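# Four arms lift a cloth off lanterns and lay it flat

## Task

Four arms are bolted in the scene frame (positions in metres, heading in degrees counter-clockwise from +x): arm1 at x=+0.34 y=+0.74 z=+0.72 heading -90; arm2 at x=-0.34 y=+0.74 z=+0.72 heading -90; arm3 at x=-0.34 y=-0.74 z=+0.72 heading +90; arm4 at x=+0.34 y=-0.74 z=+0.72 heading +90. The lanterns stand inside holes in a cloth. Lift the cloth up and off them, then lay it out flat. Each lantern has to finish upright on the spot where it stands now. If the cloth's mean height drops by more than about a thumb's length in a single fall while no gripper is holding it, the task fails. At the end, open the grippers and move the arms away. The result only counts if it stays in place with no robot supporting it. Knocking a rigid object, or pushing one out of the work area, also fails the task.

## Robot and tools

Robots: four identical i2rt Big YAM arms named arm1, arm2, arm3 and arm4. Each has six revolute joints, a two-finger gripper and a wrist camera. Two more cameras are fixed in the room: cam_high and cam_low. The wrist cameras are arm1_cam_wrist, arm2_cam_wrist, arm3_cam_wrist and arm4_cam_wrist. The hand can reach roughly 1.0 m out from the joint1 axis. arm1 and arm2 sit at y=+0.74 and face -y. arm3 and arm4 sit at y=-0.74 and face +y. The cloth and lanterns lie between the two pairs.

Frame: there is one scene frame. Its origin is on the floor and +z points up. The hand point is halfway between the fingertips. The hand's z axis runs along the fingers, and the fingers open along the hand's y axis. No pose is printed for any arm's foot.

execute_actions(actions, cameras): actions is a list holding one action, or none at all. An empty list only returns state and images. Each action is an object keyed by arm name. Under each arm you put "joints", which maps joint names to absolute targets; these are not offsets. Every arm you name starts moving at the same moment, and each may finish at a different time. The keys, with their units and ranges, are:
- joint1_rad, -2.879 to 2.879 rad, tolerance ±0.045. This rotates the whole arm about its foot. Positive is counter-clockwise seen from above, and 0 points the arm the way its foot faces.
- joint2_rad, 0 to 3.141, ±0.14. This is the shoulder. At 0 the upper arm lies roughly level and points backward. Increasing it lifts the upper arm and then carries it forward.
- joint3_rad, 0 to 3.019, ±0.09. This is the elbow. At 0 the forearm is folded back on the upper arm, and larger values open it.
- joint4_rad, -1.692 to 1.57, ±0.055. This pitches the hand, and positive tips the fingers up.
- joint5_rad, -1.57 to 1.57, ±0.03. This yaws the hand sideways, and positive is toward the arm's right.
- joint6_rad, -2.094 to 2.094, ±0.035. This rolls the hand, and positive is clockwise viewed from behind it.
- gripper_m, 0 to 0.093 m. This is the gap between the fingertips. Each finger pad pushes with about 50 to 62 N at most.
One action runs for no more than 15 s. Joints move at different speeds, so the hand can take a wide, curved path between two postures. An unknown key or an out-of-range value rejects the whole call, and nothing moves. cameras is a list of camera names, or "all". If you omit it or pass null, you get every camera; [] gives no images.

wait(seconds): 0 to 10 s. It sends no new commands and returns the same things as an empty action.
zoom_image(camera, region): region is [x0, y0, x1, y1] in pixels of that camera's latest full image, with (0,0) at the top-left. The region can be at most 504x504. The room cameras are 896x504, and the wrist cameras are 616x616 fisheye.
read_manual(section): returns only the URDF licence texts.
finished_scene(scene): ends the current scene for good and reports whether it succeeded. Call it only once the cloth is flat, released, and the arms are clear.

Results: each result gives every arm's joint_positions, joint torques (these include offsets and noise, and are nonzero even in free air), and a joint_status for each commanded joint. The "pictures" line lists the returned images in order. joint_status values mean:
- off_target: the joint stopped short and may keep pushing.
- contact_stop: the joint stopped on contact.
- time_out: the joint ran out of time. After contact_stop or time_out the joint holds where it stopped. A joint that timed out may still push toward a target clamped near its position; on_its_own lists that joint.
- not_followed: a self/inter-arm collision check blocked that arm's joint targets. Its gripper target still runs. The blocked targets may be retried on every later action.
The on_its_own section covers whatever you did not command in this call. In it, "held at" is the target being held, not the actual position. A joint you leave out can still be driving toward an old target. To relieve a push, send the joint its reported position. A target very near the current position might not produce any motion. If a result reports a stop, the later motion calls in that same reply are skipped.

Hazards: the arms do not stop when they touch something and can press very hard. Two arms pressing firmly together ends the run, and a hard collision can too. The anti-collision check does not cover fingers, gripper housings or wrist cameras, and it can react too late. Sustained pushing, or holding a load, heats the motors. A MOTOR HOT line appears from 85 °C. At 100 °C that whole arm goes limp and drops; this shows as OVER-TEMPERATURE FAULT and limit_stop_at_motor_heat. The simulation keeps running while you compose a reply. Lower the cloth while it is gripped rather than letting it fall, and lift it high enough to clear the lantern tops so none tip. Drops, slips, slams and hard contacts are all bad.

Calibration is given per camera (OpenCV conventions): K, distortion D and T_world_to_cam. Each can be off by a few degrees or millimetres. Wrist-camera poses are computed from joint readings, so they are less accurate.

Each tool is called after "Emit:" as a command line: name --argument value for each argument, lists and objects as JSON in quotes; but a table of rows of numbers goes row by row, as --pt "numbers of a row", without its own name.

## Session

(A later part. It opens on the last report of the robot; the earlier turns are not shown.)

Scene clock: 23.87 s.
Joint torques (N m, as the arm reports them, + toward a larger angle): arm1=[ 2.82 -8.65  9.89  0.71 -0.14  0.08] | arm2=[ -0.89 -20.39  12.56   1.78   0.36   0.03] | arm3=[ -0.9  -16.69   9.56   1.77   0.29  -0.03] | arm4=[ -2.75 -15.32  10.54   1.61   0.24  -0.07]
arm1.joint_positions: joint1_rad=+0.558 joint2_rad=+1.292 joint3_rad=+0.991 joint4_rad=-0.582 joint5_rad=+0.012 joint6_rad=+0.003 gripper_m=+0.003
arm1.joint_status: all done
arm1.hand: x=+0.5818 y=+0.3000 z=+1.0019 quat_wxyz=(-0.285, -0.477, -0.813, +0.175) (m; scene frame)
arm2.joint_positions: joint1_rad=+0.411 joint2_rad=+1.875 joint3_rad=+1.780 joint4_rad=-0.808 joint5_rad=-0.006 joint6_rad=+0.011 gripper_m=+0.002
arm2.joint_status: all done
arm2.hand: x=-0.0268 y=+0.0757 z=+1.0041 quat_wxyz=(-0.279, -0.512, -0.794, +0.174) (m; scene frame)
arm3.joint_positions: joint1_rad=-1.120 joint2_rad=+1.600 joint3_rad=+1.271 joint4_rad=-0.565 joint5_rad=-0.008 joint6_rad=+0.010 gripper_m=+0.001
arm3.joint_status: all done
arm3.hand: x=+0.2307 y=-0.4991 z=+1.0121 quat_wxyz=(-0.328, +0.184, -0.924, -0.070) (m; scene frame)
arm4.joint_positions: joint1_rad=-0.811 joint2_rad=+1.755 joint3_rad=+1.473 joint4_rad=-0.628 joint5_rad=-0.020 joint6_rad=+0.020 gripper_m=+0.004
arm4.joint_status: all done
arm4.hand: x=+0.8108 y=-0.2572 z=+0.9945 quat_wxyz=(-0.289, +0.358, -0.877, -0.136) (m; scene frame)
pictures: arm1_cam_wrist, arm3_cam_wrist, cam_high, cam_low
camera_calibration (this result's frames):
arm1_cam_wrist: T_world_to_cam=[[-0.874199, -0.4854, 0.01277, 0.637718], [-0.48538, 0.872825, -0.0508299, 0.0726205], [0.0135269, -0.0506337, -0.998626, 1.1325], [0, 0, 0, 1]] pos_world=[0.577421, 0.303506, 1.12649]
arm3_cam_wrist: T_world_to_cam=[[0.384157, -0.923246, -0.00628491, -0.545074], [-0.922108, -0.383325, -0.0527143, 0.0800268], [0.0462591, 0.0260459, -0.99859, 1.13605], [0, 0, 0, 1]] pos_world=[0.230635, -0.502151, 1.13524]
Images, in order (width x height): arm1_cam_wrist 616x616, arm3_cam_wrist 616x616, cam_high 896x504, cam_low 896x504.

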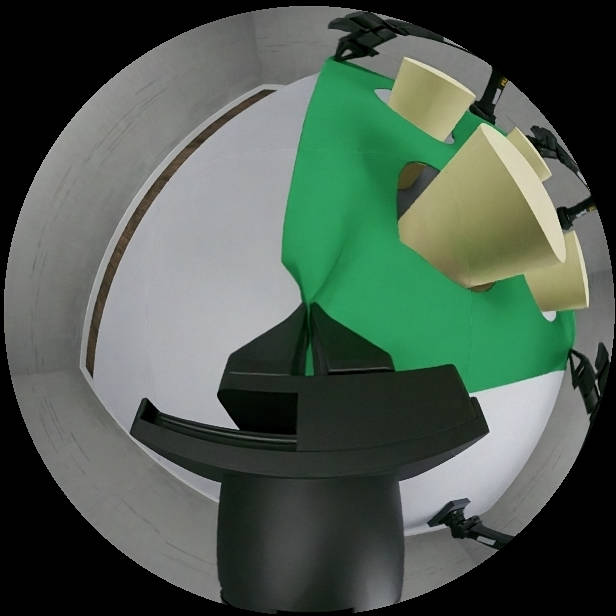

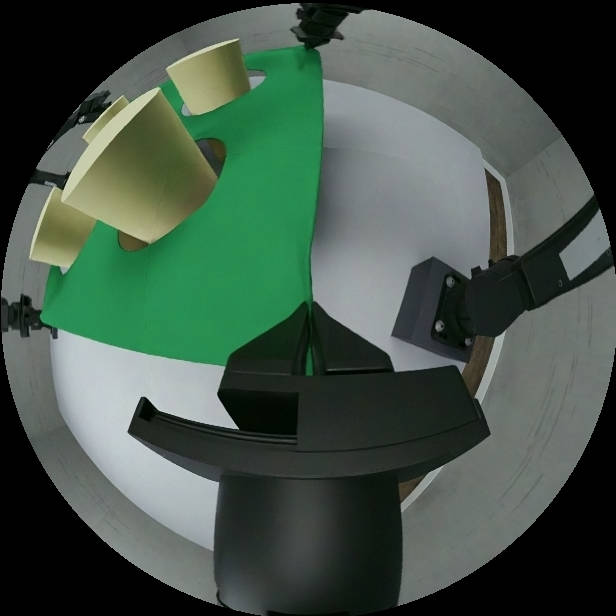

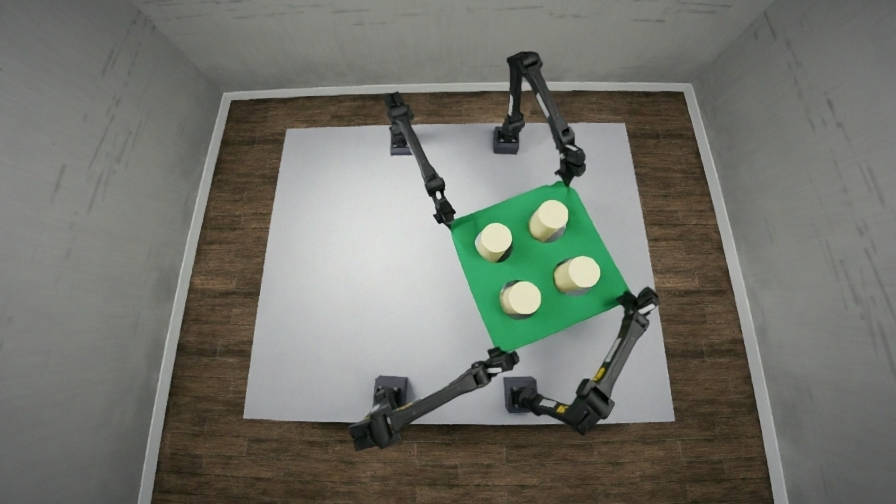

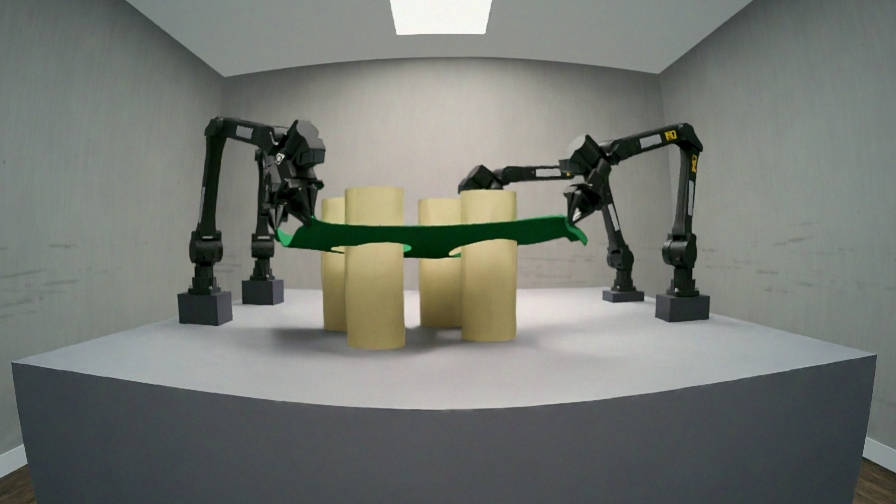

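Emit:
execute_actions --actions '[{"arm1":{"joints":{"joint1_rad":0.56,"joint2_rad":1.14,"joint3_rad":1.06,"joint4_rad":-0.62}},"arm2":{"joints":{"joint2_rad":1.774,"joint3_rad":1.82,"joint4_rad":-0.735}},"arm3":{"joints":{"joint1_rad":-1.12,"joint2_rad":1.479,"joint3_rad":1.305,"joint4_rad":-0.51}},"arm4":{"joints":{"joint2_rad":1.637,"joint3_rad":1.505,"joint4_rad":-0.54}}}]' --cameras '["cam_high","cam_low"]'

Emit:
execute_actions --actions '[{"arm1":{"joints":{"joint2_rad":1.075,"joint3_rad":1.215,"joint4_rad":-0.64}},"arm2":{"joints":{"joint2_rad":1.722,"joint3_rad":1.965,"joint4_rad":-0.72}},"arm3":{"joints":{"joint2_rad":1.39,"joint3_rad":1.425,"joint4_rad":-0.51}},"arm4":{"joints":{"joint2_rad":1.553,"joint3_rad":1.615,"joint4_rad":-0.53}}}]' --cameras '["cam_high","cam_low"]'

Scene clock: 25.40 s.
Joint torques (N m, as the arm reports them, + toward a larger angle): arm1=[ 1.18 -7.31 11.62  0.96 -0.13  0.06] | arm2=[ -1.2  -19.41  15.25   2.05   0.36   0.03] | arm3=[  0.46 -16.12  11.82   2.09   0.26  -0.04] | arm4=[ -3.06 -13.9   12.14   1.79   0.37  -0.07]
arm1.joint_positions: joint1_rad=+0.557 joint2_rad=+1.138 joint3_rad=+1.031 joint4_rad=-0.601 joint5_rad=+0.012 joint6_rad=+0.003 gripper_m=+0.003
arm1.joint_status: all done
arm1.hand: x=+0.5760 y=+0.3104 z=+1.0943 quat_wxyz=(-0.356, -0.461, -0.784, +0.216) (m; scene frame)
arm2.joint_positions: joint1_rad=+0.411 joint2_rad=+1.768 joint3_rad=+1.780 joint4_rad=-0.743 joint5_rad=-0.006 joint6_rad=+0.011 gripper_m=+0.002
arm2.joint_status: all done
arm2.hand: x=-0.0287 y=+0.0804 z=+1.0907 quat_wxyz=(-0.346, -0.495, -0.767, +0.217) (m; scene frame)
arm3.joint_positions: joint1_rad=-1.117 joint2_rad=+1.483 joint3_rad=+1.271 joint4_rad=-0.527 joint5_rad=-0.008 joint6_rad=+0.010 gripper_m=+0.001
arm3.joint_status: all done
arm3.hand: x=+0.2250 y=-0.4993 z=+1.0882 quat_wxyz=(-0.399, +0.180, -0.895, -0.085) (m; scene frame)
arm4.joint_positions: joint1_rad=-0.808 joint2_rad=+1.629 joint3_rad=+1.473 joint4_rad=-0.563 joint5_rad=-0.022 joint6_rad=+0.020 gripper_m=+0.004
arm4.joint_status: all done
arm4.hand: x=+0.8086 y=-0.2562 z=+1.0879 quat_wxyz=(-0.370, +0.348, -0.844, -0.173) (m; scene frame)
pictures: cam_high, cam_low
Images, in order (width x height): cam_high 896x504, cam_low 896x504.

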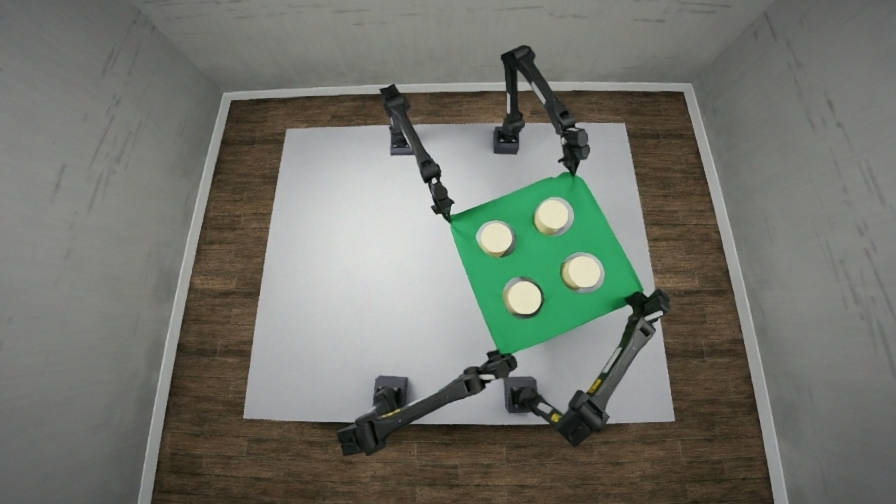

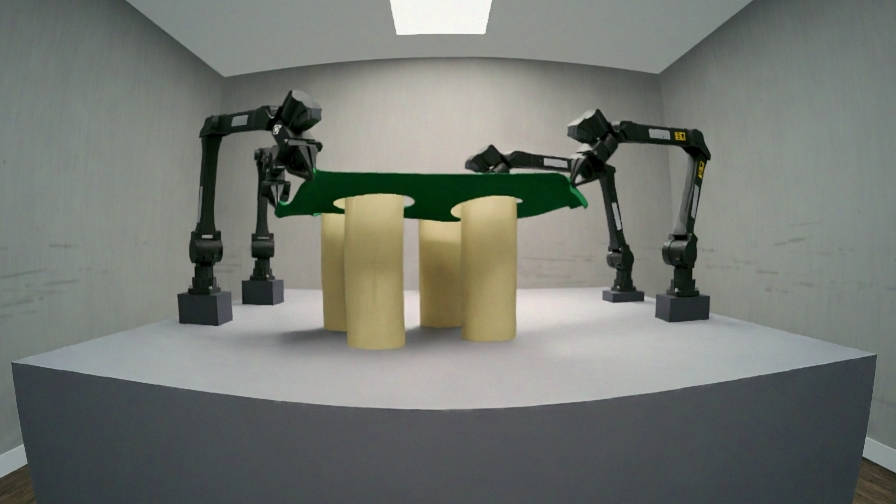

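Scene clock: 26.60 s.
Joint torques (N m, as the arm reports them, + toward a larger angle): arm1=[ 1.37 -6.31 12.17  1.13 -0.14  0.07] | arm2=[ -1.35 -18.65  15.32   2.33   0.35   0.03] | arm3=[  0.63 -14.61  13.05   2.25   0.26  -0.04] | arm4=[ -3.09 -13.08  13.52   1.96   0.37  -0.07]
arm1.joint_positions: joint1_rad=+0.557 joint2_rad=+1.075 joint3_rad=+1.182 joint4_rad=-0.624 joint5_rad=+0.012 joint6_rad=+0.003 gripper_m=+0.003
arm1.joint_status: all done
arm1.hand: x=+0.5784 y=+0.3069 z=+1.2072 quat_wxyz=(-0.429, -0.439, -0.746, +0.258) (m; scene frame)
arm2.joint_positions: joint1_rad=+0.411 joint2_rad=+1.719 joint3_rad=+1.921 joint4_rad=-0.731 joint5_rad=-0.006 joint6_rad=+0.011 gripper_m=+0.002
arm2.joint_status: all done
arm2.hand: x=-0.0270 y=+0.0773 z=+1.2095 quat_wxyz=(-0.422, -0.469, -0.729, +0.265) (m; scene frame)
arm3.joint_positions: joint1_rad=-1.117 joint2_rad=+1.393 joint3_rad=+1.379 joint4_rad=-0.527 joint5_rad=-0.008 joint6_rad=+0.010 gripper_m=+0.001
arm3.joint_status: all done
arm3.hand: x=+0.2266 y=-0.4980 z=+1.2038 quat_wxyz=(-0.485, +0.172, -0.851, -0.103) (m; scene frame)
arm4.joint_positions: joint1_rad=-0.808 joint2_rad=+1.547 joint3_rad=+1.568 joint4_rad=-0.554 joint5_rad=-0.022 joint6_rad=+0.020 gripper_m=+0.004
arm4.joint_status: all done
arm4.hand: x=+0.8103 y=-0.2553 z=+1.1984 quat_wxyz=(-0.446, +0.333, -0.805, -0.205) (m; scene frame)
pictures: cam_high, cam_low
Images, in order (width x height): cam_high 896x504, cam_low 896x504.

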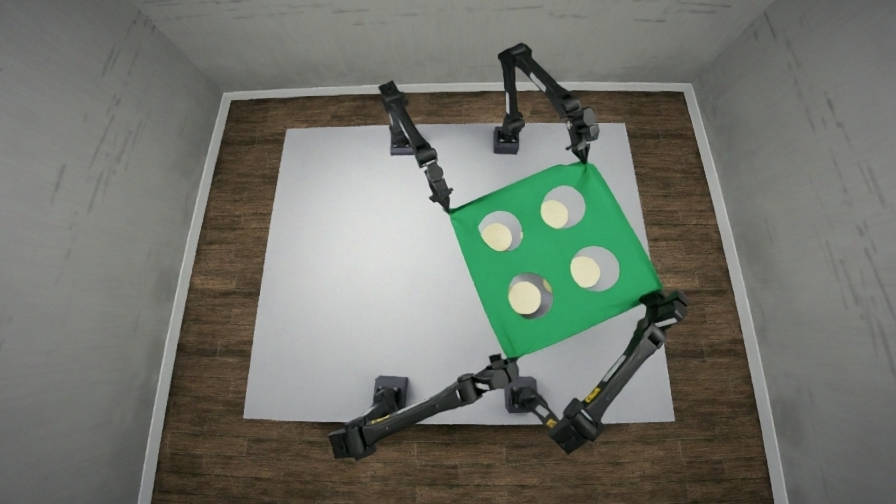

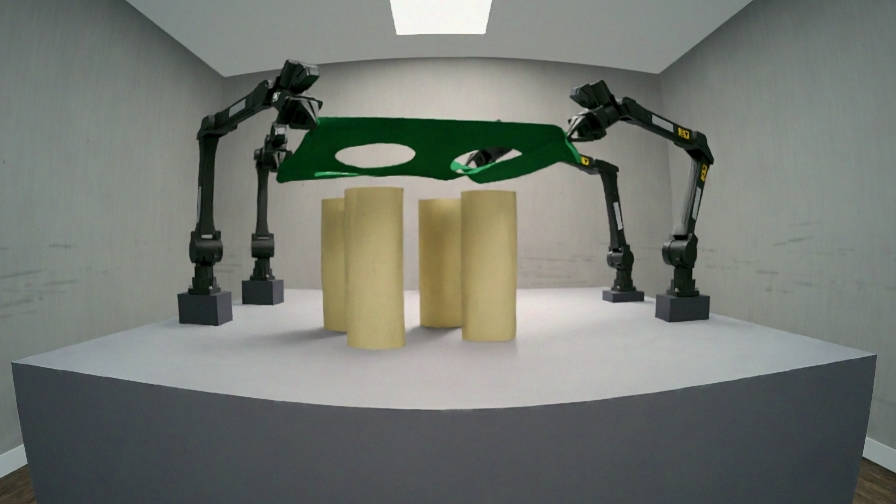

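Emit:
execute_actions --actions '[{"arm1":{"joints":{"joint1_rad":0.176,"joint2_rad":0.968,"joint3_rad":1.275,"joint4_rad":-0.976,"joint6_rad":-0.23}},"arm2":{"joints":{"joint1_rad":0.157,"joint2_rad":1.613,"joint3_rad":1.93,"joint4_rad":-0.999,"joint6_rad":-0.15}},"arm3":{"joints":{"joint1_rad":-0.914,"joint2_rad":1.038,"joint3_rad":1.24,"joint4_rad":-0.89,"joint6_rad":0.12}},"arm4":{"joints":{"joint1_rad":-0.553,"joint2_rad":1.354,"joint3_rad":1.51,"joint4_rad":-0.838,"joint6_rad":0.15}}}]' --cameras '["cam_high","cam_low"]'

Emit:
execute_actions --actions '[{"arm1":{"joints":{"joint1_rad":-0.279,"joint2_rad":0.975,"joint6_rad":-0.5}},"arm2":{"joints":{"joint1_rad":-0.136,"joint2_rad":1.557,"joint3_rad":1.86,"joint4_rad":-0.987,"joint6_rad":-0.33}},"arm3":{"joints":{"joint1_rad":-0.538,"joint2_rad":0.713,"joint3_rad":1.08,"joint4_rad":-1.057,"joint6_rad":0.35}},"arm4":{"joints":{"joint1_rad":-0.217,"joint2_rad":1.217,"joint3_rad":1.39,"joint4_rad":-0.853,"joint6_rad":0.35}}}]' --cameras '["cam_high","cam_low"]'

Scene clock: 28.97 s.
Joint torques (N m, as the arm reports them, + toward a larger angle): arm1=[ 1.62 -4.15 12.34  0.84 -0.12 -0.07] | arm2=[  0.82 -15.93  12.25   1.41   0.37   0.  ] | arm3=[-0.45 -7.04 10.26  0.55  0.13  0.06] | arm4=[-2.82 -9.51 10.68  0.66  0.28  0.03]
arm1.joint_positions: joint1_rad=+0.168 joint2_rad=+0.968 joint3_rad=+1.233 joint4_rad=-0.955 joint5_rad=+0.012 joint6_rad=-0.213 gripper_m=+0.003
arm1.joint_status: all done
arm1.hand: x=+0.3872 y=+0.3211 z=+1.2180 quat_wxyz=(-0.281, -0.525, -0.737, +0.319) (m; scene frame)
arm2.joint_positions: joint1_rad=+0.156 joint2_rad=+1.606 joint3_rad=+1.917 joint4_rad=-0.991 joint5_rad=-0.007 joint6_rad=-0.143 gripper_m=+0.002
arm2.joint_status: all done
arm2.hand: x=-0.2171 y=+0.0937 z=+1.2309 quat_wxyz=(-0.312, -0.526, -0.733, +0.298) (m; scene frame)
arm3.joint_positions: joint1_rad=-0.903 joint2_rad=+1.032 joint3_rad=+1.229 joint4_rad=-0.873 joint5_rad=-0.004 joint6_rad=+0.107 gripper_m=+0.001
arm3.joint_status: all done
arm3.hand: x=+0.0302 y=-0.4777 z=+1.2299 quat_wxyz=(-0.408, +0.229, -0.871, -0.153) (m; scene frame)
arm4.joint_positions: joint1_rad=-0.539 joint2_rad=+1.347 joint3_rad=+1.497 joint4_rad=-0.824 joint5_rad=-0.020 joint6_rad=+0.141 gripper_m=+0.004
arm4.joint_status: all done
arm4.hand: x=+0.6165 y=-0.2355 z=+1.2255 quat_wxyz=(-0.347, +0.404, -0.808, -0.254) (m; scene frame)
pictures: cam_high, cam_low
Images, in order (width x height): cam_high 896x504, cam_low 896x504.

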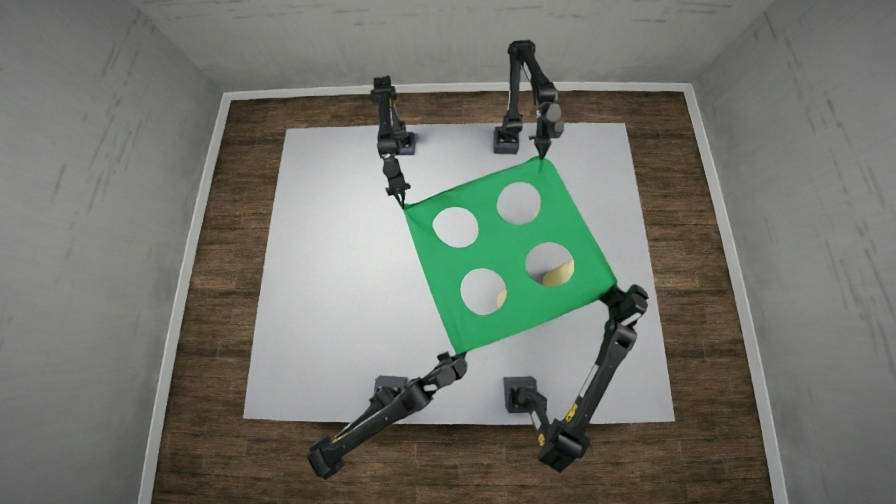

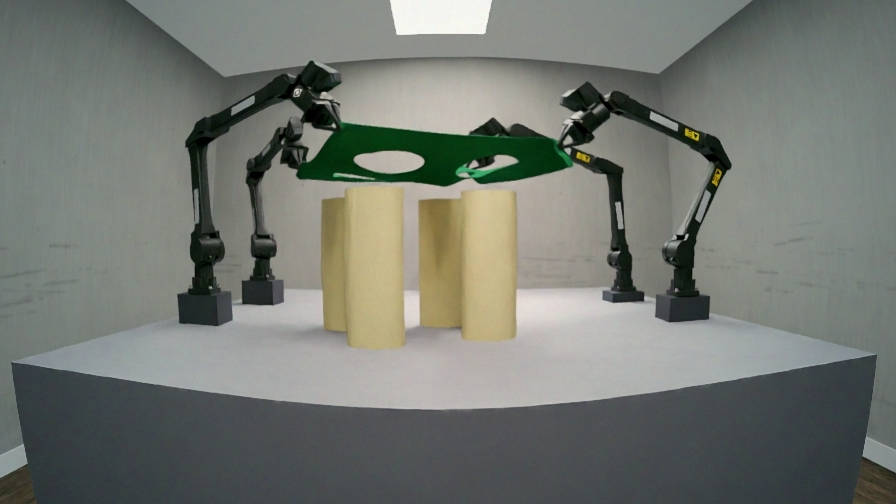

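Scene clock: 30.27 s.
Joint torques (N m, as the arm reports them, + toward a larger angle): arm1=[ 1.06 -4.28 12.43  0.79 -0.1  -0.03] | arm2=[  0.41 -16.28  11.84   1.94   0.37   0.05] | arm3=[ 0.99 -0.79 10.11  0.72  0.15  0.04] | arm4=[-3.13 -8.63 10.46  0.8   0.21  0.01]
arm1.joint_positions: joint1_rad=-0.282 joint2_rad=+0.978 joint3_rad=+1.233 joint4_rad=-0.955 joint5_rad=+0.010 joint6_rad=-0.486 gripper_m=+0.003
arm1.joint_status: all done
arm1.hand: x=+0.1998 y=+0.3383 z=+1.2153 quat_wxyz=(-0.150, -0.588, -0.690, +0.395) (m; scene frame)
arm2.joint_positions: joint1_rad=-0.134 joint2_rad=+1.567 joint3_rad=+1.855 joint4_rad=-0.991 joint5_rad=-0.007 joint6_rad=-0.323 gripper_m=+0.002
arm2.joint_status: all done
arm2.hand: x=-0.4058 y=+0.1027 z=+1.2211 quat_wxyz=(-0.228, -0.569, -0.706, +0.354) (m; scene frame)
arm3.joint_positions: joint1_rad=-0.542 joint2_rad=+0.708 joint3_rad=+1.065 joint4_rad=-1.042 joint5_rad=-0.004 joint6_rad=+0.338 gripper_m=+0.001
arm3.joint_status: all done
arm3.hand: x=-0.1560 y=-0.4683 z=+1.2233 quat_wxyz=(-0.342, +0.286, -0.856, -0.261) (m; scene frame)
arm4.joint_positions: joint1_rad=-0.200 joint2_rad=+1.224 joint3_rad=+1.380 joint4_rad=-0.844 joint5_rad=-0.019 joint6_rad=+0.342 gripper_m=+0.004
arm4.joint_status: all done
arm4.hand: x=+0.4254 y=-0.2209 z=+1.2219 quat_wxyz=(-0.263, +0.459, -0.780, -0.333) (m; scene frame)
pictures: cam_high, cam_low
Images, in order (width x height): cam_high 896x504, cam_low 896x504.

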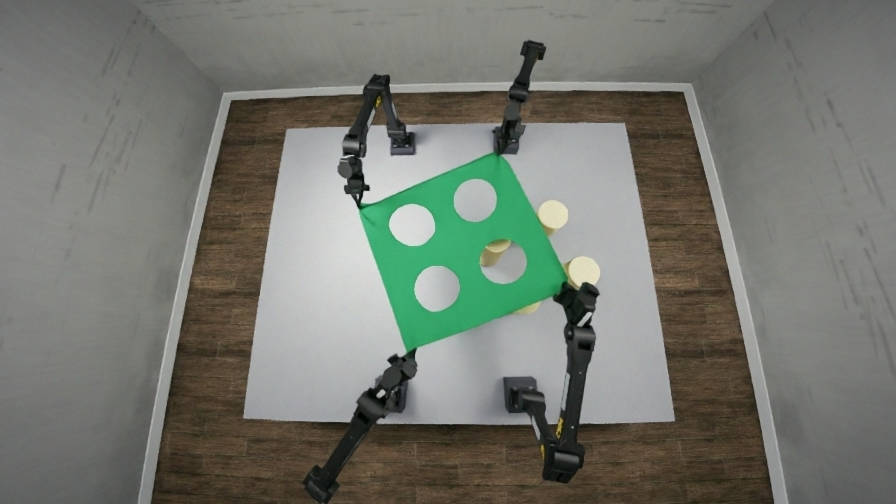

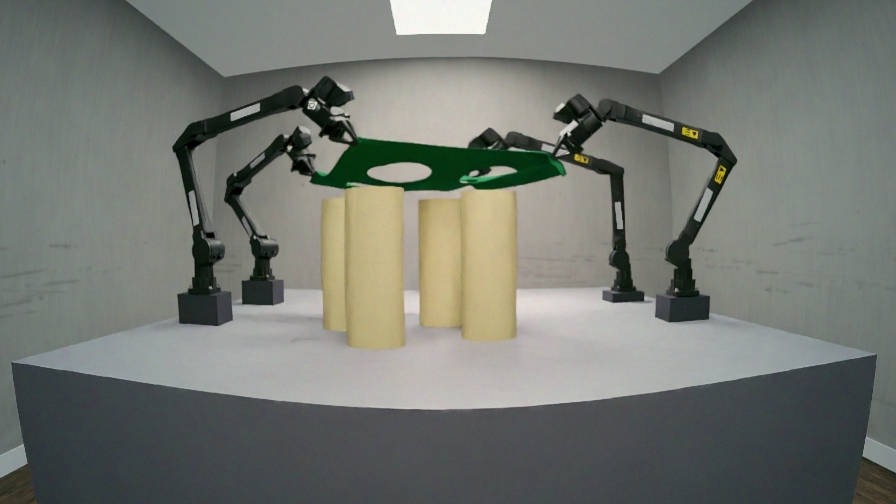

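Emit:
execute_actions --actions '[{"arm1":{"joints":{"joint1_rad":-0.654,"joint2_rad":1.182,"joint3_rad":1.425,"joint4_rad":-0.908,"joint6_rad":-0.72}},"arm2":{"joints":{"joint1_rad":-0.422,"joint2_rad":1.657,"joint3_rad":2.0,"joint4_rad":-1.009,"joint6_rad":-0.5}},"arm3":{"joints":{"joint1_rad":0.078,"joint2_rad":0.611,"joint3_rad":1.055,"joint4_rad":-1.131,"joint6_rad":0.72}},"arm4":{"joints":{"joint1_rad":0.135,"joint2_rad":1.253,"joint3_rad":1.435,"joint4_rad":-0.847,"joint6_rad":0.57}}}]' --cameras '[]'

Emit:
execute_actions --actions '[{"arm1":{"joints":{"joint1_rad":-0.9,"joint2_rad":1.521,"joint3_rad":1.75,"joint4_rad":-0.893,"joint6_rad":-0.88}},"arm2":{"joints":{"joint1_rad":-0.663,"joint2_rad":1.939,"joint3_rad":2.4,"joint4_rad":-1.129,"joint6_rad":-0.64}},"arm3":{"joints":{"joint1_rad":0.629,"joint2_rad":0.801,"joint3_rad":1.135,"joint4_rad":-1.001,"joint6_rad":1.05}},"arm4":{"joints":{"joint1_rad":0.44,"joint2_rad":1.451,"joint3_rad":1.625,"joint4_rad":-0.839,"joint6_rad":0.75}}}]' --cameras '["cam_high"]'

Emit:
execute_actions --actions '[{"arm1":{"joints":{"joint2_rad":1.674,"joint3_rad":1.46,"joint4_rad":-0.774,"joint6_rad":-1.1}},"arm2":{"joints":{"joint2_rad":2.01,"joint3_rad":2.02,"joint4_rad":-1.003,"joint6_rad":-0.85}},"arm3":{"joints":{"joint2_rad":0.943,"joint3_rad":0.73,"joint4_rad":-0.777,"joint6_rad":1.35}},"arm4":{"joints":{"joint2_rad":1.628,"joint3_rad":1.355,"joint4_rad":-0.714,"joint6_rad":0.9}}}]' --cameras '["cam_high"]'

Emit:
execute_actions --actions '[{"arm1":{"joints":{"joint2_rad":1.899,"joint3_rad":1.42,"joint4_rad":-0.70,"joint6_rad":-1.3}},"arm2":{"joints":{"joint2_rad":2.195,"joint3_rad":1.98,"joint4_rad":-0.984,"joint6_rad":-1.0}},"arm3":{"joints":{"joint2_rad":1.285,"joint3_rad":0.59,"joint4_rad":-0.485,"joint6_rad":1.6}},"arm4":{"joints":{"joint2_rad":1.87,"joint3_rad":1.32,"joint4_rad":-0.63,"joint6_rad":1.0}}}]'

Scene clock: 32.50 s.
Joint torques (N m, as the arm reports them, + toward a larger angle): arm1=[ 0.89 -9.15 12.4   2.11  0.2  -0.01] | arm2=[  0.42 -17.54  16.5    1.63   0.35  -0.04] | arm3=[ 1.47 -0.34  9.32  0.63  0.1   0.03] | arm4=[-3.01 -8.63 14.    0.97  0.22 -0.02]
arm1.joint_positions: joint1_rad=-0.651 joint2_rad=+1.198 joint3_rad=+1.385 joint4_rad=-0.919 joint5_rad=+0.003 joint6_rad=-0.708 gripper_m=+0.003
arm1.joint_status: all done
arm1.hand: x=+0.0129 y=+0.3521 z=+1.2105 quat_wxyz=(-0.030, -0.641, -0.650, +0.408) (m; scene frame)
arm2.joint_positions: joint1_rad=-0.414 joint2_rad=+1.665 joint3_rad=+1.940 joint4_rad=-1.007 joint5_rad=-0.007 joint6_rad=-0.494 gripper_m=+0.002
arm2.joint_status: all done
arm2.hand: x=-0.5918 y=+0.1163 z=+1.2028 quat_wxyz=(-0.140, -0.611, -0.679, +0.384) (m; scene frame)
arm3.joint_positions: joint1_rad=+0.072 joint2_rad=+0.611 joint3_rad=+1.048 joint4_rad=-1.115 joint5_rad=-0.002 joint6_rad=+0.708 gripper_m=+0.001
arm3.joint_status: all done
arm3.hand: x=-0.3442 y=-0.4510 z=+1.2260 quat_wxyz=(-0.179, +0.388, -0.815, -0.392) (m; scene frame)
arm4.joint_positions: joint1_rad=+0.152 joint2_rad=+1.256 joint3_rad=+1.380 joint4_rad=-0.844 joint5_rad=-0.019 joint6_rad=+0.563 gripper_m=+0.004
arm4.joint_status: all done
arm4.hand: x=+0.2402 y=-0.2146 z=+1.2079 quat_wxyz=(-0.152, +0.512, -0.754, -0.383) (m; scene frame)
pictures: none
No camera images: the call's "cameras" was empty. Leave "cameras" out to get every camera's image.

Scene clock: 33.93 s.
Joint torques (N m, as the arm reports them, + toward a larger angle): arm1=[  0.2  -14.    13.03   1.84   0.23   0.01] | arm2=[ -0.25 -20.41  15.62   1.95   0.35   0.06] | arm3=[ 1.43 -5.5  13.21  2.26  0.    0.03] | arm4=[ -2.43 -14.24  13.94   1.19   0.1   -0.03]
arm1.joint_positions: joint1_rad=-0.893 joint2_rad=+1.530 joint3_rad=+1.702 joint4_rad=-0.896 joint5_rad=+0.001 joint6_rad=-0.868 gripper_m=+0.003
arm1.joint_status: all done
arm1.hand: x=-0.1742 y=+0.3639 z=+1.2110 quat_wxyz=(+0.051, -0.665, -0.622, +0.410) (m; scene frame)
arm2.joint_positions: joint1_rad=-0.649 joint2_rad=+1.940 joint3_rad=+2.345 joint4_rad=-1.134 joint5_rad=-0.007 joint6_rad=-0.635 gripper_m=+0.002
arm2.joint_status: all done
arm2.hand: x=-0.7774 y=+0.1281 z=+1.2092 quat_wxyz=(-0.066, -0.641, -0.648, +0.405) (m; scene frame)
arm3.joint_positions: joint1_rad=+0.622 joint2_rad=+0.816 joint3_rad=+1.081 joint4_rad=-1.023 joint5_rad=+0.002 joint6_rad=+1.038 gripper_m=+0.001
arm3.joint_status: all done
arm3.hand: x=-0.5315 y=-0.4367 z=+1.1974 quat_wxyz=(+0.004, +0.483, -0.783, -0.392) (m; scene frame)
arm4.joint_positions: joint1_rad=+0.450 joint2_rad=+1.479 joint3_rad=+1.571 joint4_rad=-0.844 joint5_rad=-0.016 joint6_rad=+0.744 gripper_m=+0.004
arm4.joint_status: all done
arm4.hand: x=+0.0532 y=-0.1942 z=+1.1937 quat_wxyz=(-0.056, +0.558, -0.728, -0.395) (m; scene frame)
pictures: cam_high
Images, in order (width x height): cam_high 896x504.

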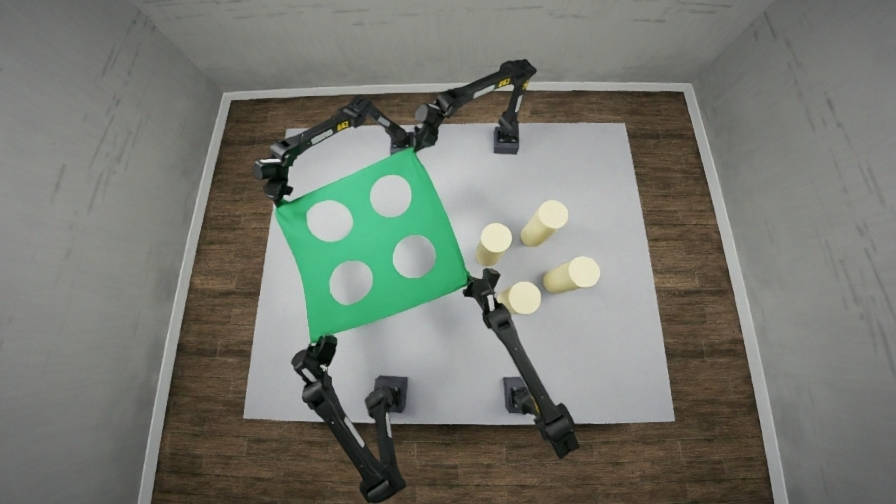

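Scene clock: 35.43 s.
Joint torques (N m, as the arm reports them, + toward a larger angle): arm1=[ -0.52 -15.32   9.73   1.57   0.37  -0.02] | arm2=[ -0.48 -23.    13.69   2.04   0.3    0.03] | arm3=[ 1.4  -7.04  9.61  1.67 -0.03  0.02] | arm4=[ -2.43 -14.68  10.76   0.99   0.12  -0.02]
arm1.joint_positions: joint1_rad=-0.887 joint2_rad=+1.670 joint3_rad=+1.448 joint4_rad=-0.783 joint5_rad=-0.002 joint6_rad=-1.088 gripper_m=+0.003
arm1.joint_status: all done
arm1.hand: x=-0.1702 y=+0.3628 z=+1.0062 quat_wxyz=(+0.064, -0.622, -0.730, +0.274) (m; scene frame)
arm2.joint_positions: joint1_rad=-0.649 joint2_rad=+2.012 joint3_rad=+1.990 joint4_rad=-1.021 joint5_rad=-0.006 joint6_rad=-0.843 gripper_m=+0.002
arm2.joint_status: all done
arm2.hand: x=-0.7746 y=+0.1322 z=+0.9860 quat_wxyz=(-0.016, -0.604, -0.752, +0.262) (m; scene frame)
arm3.joint_positions: joint1_rad=+0.622 joint2_rad=+0.957 joint3_rad=+0.719 joint4_rad=-0.796 joint5_rad=+0.003 joint6_rad=+1.338 gripper_m=+0.001
arm3.joint_status: all done
arm3.hand: x=-0.5280 y=-0.4393 z=+0.9914 quat_wxyz=(+0.040, +0.377, -0.888, -0.259) (m; scene frame)
arm4.joint_positions: joint1_rad=+0.450 joint2_rad=+1.640 joint3_rad=+1.333 joint4_rad=-0.722 joint5_rad=-0.016 joint6_rad=+0.894 gripper_m=+0.004
arm4.joint_status: all done
arm4.hand: x=+0.0545 y=-0.2022 z=+0.9906 quat_wxyz=(-0.013, +0.527, -0.806, -0.268) (m; scene frame)
pictures: cam_high
Images, in order (width x height): cam_high 896x504.

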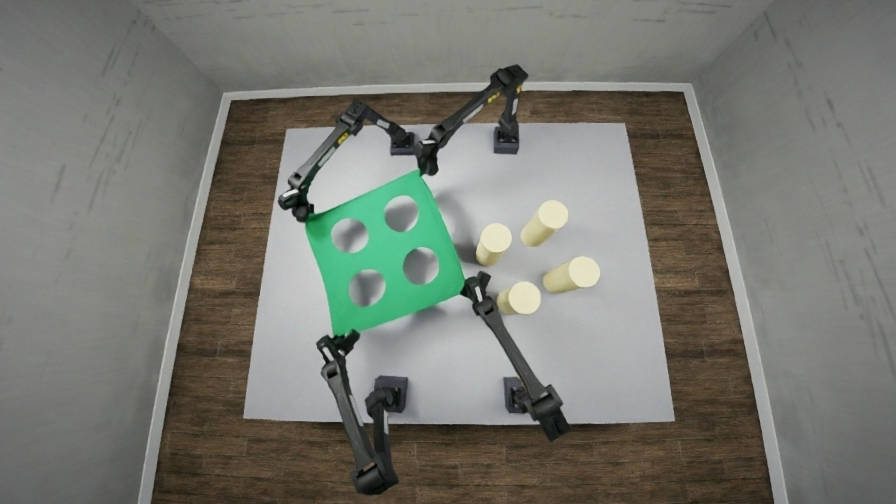

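Scene clock: 36.83 s.
Joint torques (N m, as the arm reports them, + toward a larger angle): arm1=[ -0.42 -16.94   8.3    1.26   0.33  -0.02] | arm2=[ -0.37 -23.95  13.06   1.52   0.27  -0.06] | arm3=[ 1.48 -7.99  7.37  1.25 -0.02  0.03] | arm4=[ -2.36 -17.24   8.71   0.69   0.14  -0.01]
arm1.joint_positions: joint1_rad=-0.886 joint2_rad=+1.896 joint3_rad=+1.414 joint4_rad=-0.709 joint5_rad=-0.002 joint6_rad=-1.287 gripper_m=+0.003
arm1.joint_status: all done
arm1.hand: x=-0.1755 y=+0.3595 z=+0.8597 quat_wxyz=(+0.062, -0.560, -0.806, +0.181) (m; scene frame)
arm2.joint_positions: joint1_rad=-0.649 joint2_rad=+2.198 joint3_rad=+1.953 joint4_rad=-0.996 joint5_rad=-0.006 joint6_rad=-0.991 gripper_m=+0.002
arm2.joint_status: all done
arm2.hand: x=-0.7740 y=+0.1333 z=+0.8346 quat_wxyz=(+0.001, -0.559, -0.812, +0.165) (m; scene frame)
arm3.joint_positions: joint1_rad=+0.622 joint2_rad=+1.282 joint3_rad=+0.584 joint4_rad=-0.501 joint5_rad=+0.003 joint6_rad=+1.589 gripper_m=+0.001
arm3.joint_status: all done
arm3.hand: x=-0.5295 y=-0.4353 z=+0.8520 quat_wxyz=(+0.048, +0.268, -0.946, -0.175) (m; scene frame)
arm4.joint_positions: joint1_rad=+0.450 joint2_rad=+1.887 joint3_rad=+1.309 joint4_rad=-0.637 joint5_rad=-0.016 joint6_rad=+0.994 gripper_m=+0.004
arm4.joint_status: all done
arm4.hand: x=+0.0515 y=-0.2003 z=+0.8435 quat_wxyz=(+0.005, +0.497, -0.849, -0.178) (m; scene frame)
pictures: arm1_cam_wrist, arm2_cam_wrist, arm3_cam_wrist, arm4_cam_wrist, cam_high, cam_low
camera_calibration (this result's frames):
arm1_cam_wrist: T_world_to_cam=[[-0.879712, -0.310343, 0.36027, -0.356216], [-0.11877, 0.877047, 0.465491, -0.735167], [-0.460435, 0.366708, -0.808409, 0.606973], [0, 0, 0, 1]] pos_world=[-0.121211, 0.311645, 0.961229]
arm2_cam_wrist: T_world_to_cam=[[-0.915073, -0.310726, 0.257083, -0.882375], [-0.188602, 0.893181, 0.408236, -0.602348], [-0.356471, 0.325079, -0.875929, 0.538791], [0, 0, 0, 1]] pos_world=[-0.728978, 0.0886793, 0.944686]
arm3_cam_wrist: T_world_to_cam=[[0.490327, -0.79575, -0.355473, 0.214117], [-0.578943, -0.602266, 0.549637, -1.03179], [-0.651463, -0.063703, -0.756001, 0.394476], [0, 0, 0, 1]] pos_world=[-0.445349, -0.425899, 0.941447]
arm4_cam_wrist: T_world_to_cam=[[0.839142, -0.442806, -0.315854, 0.138055], [-0.299462, -0.860893, 0.411322, -0.496448], [-0.454053, -0.250571, -0.855015, 0.817337], [0, 0, 0, 1]] pos_world=[0.106599, -0.161456, 0.946641]
Images, in order (width x height): arm1_cam_wrist 616x616, arm2_cam_wrist 616x616, arm3_cam_wrist 616x616, arm4_cam_wrist 616x616, cam_high 896x504, cam_low 896x504.

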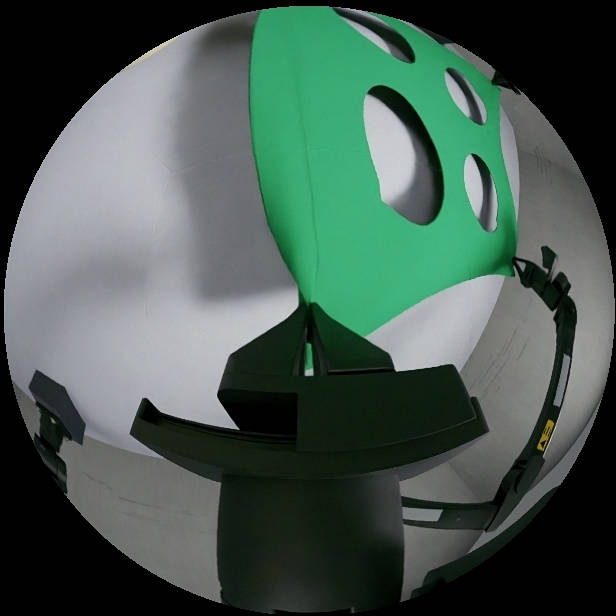

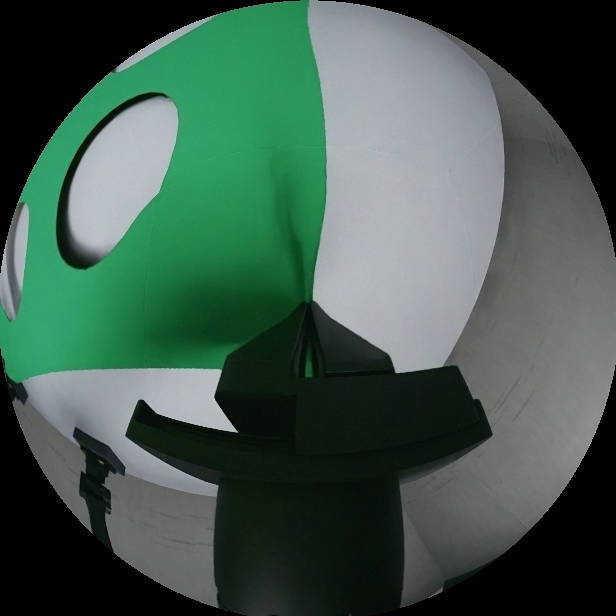

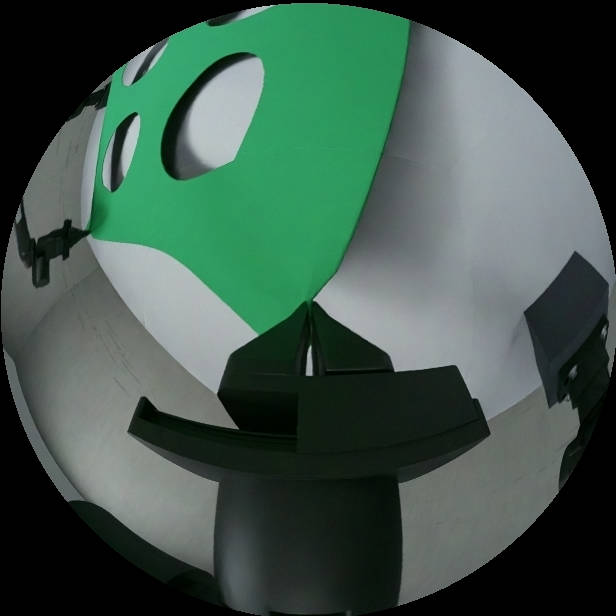

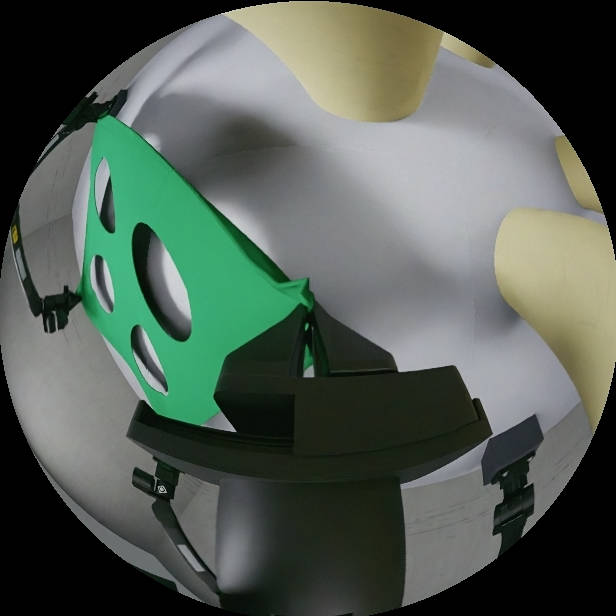

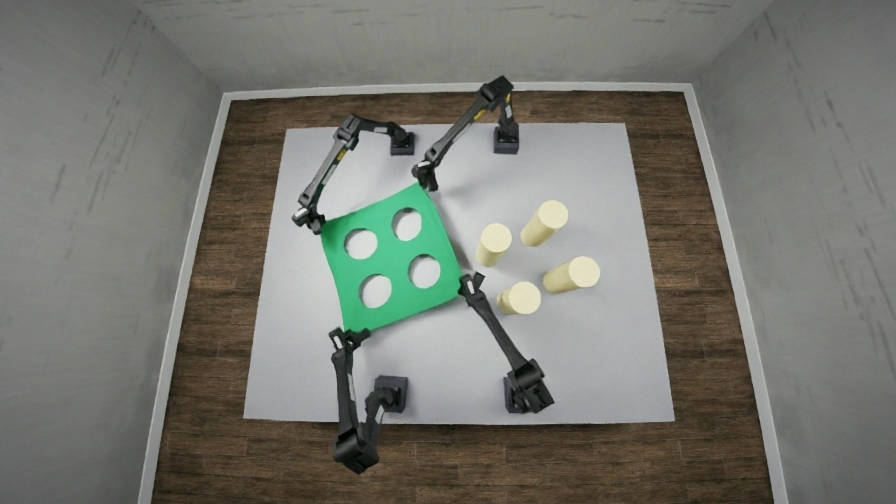

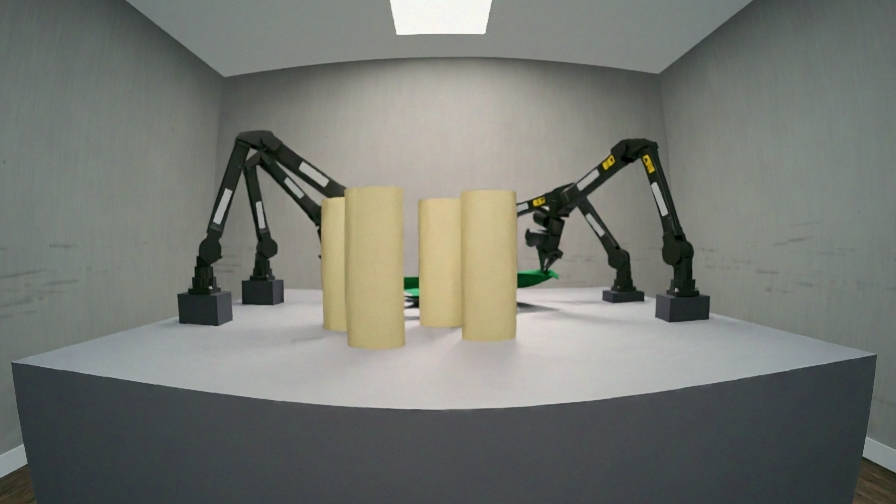

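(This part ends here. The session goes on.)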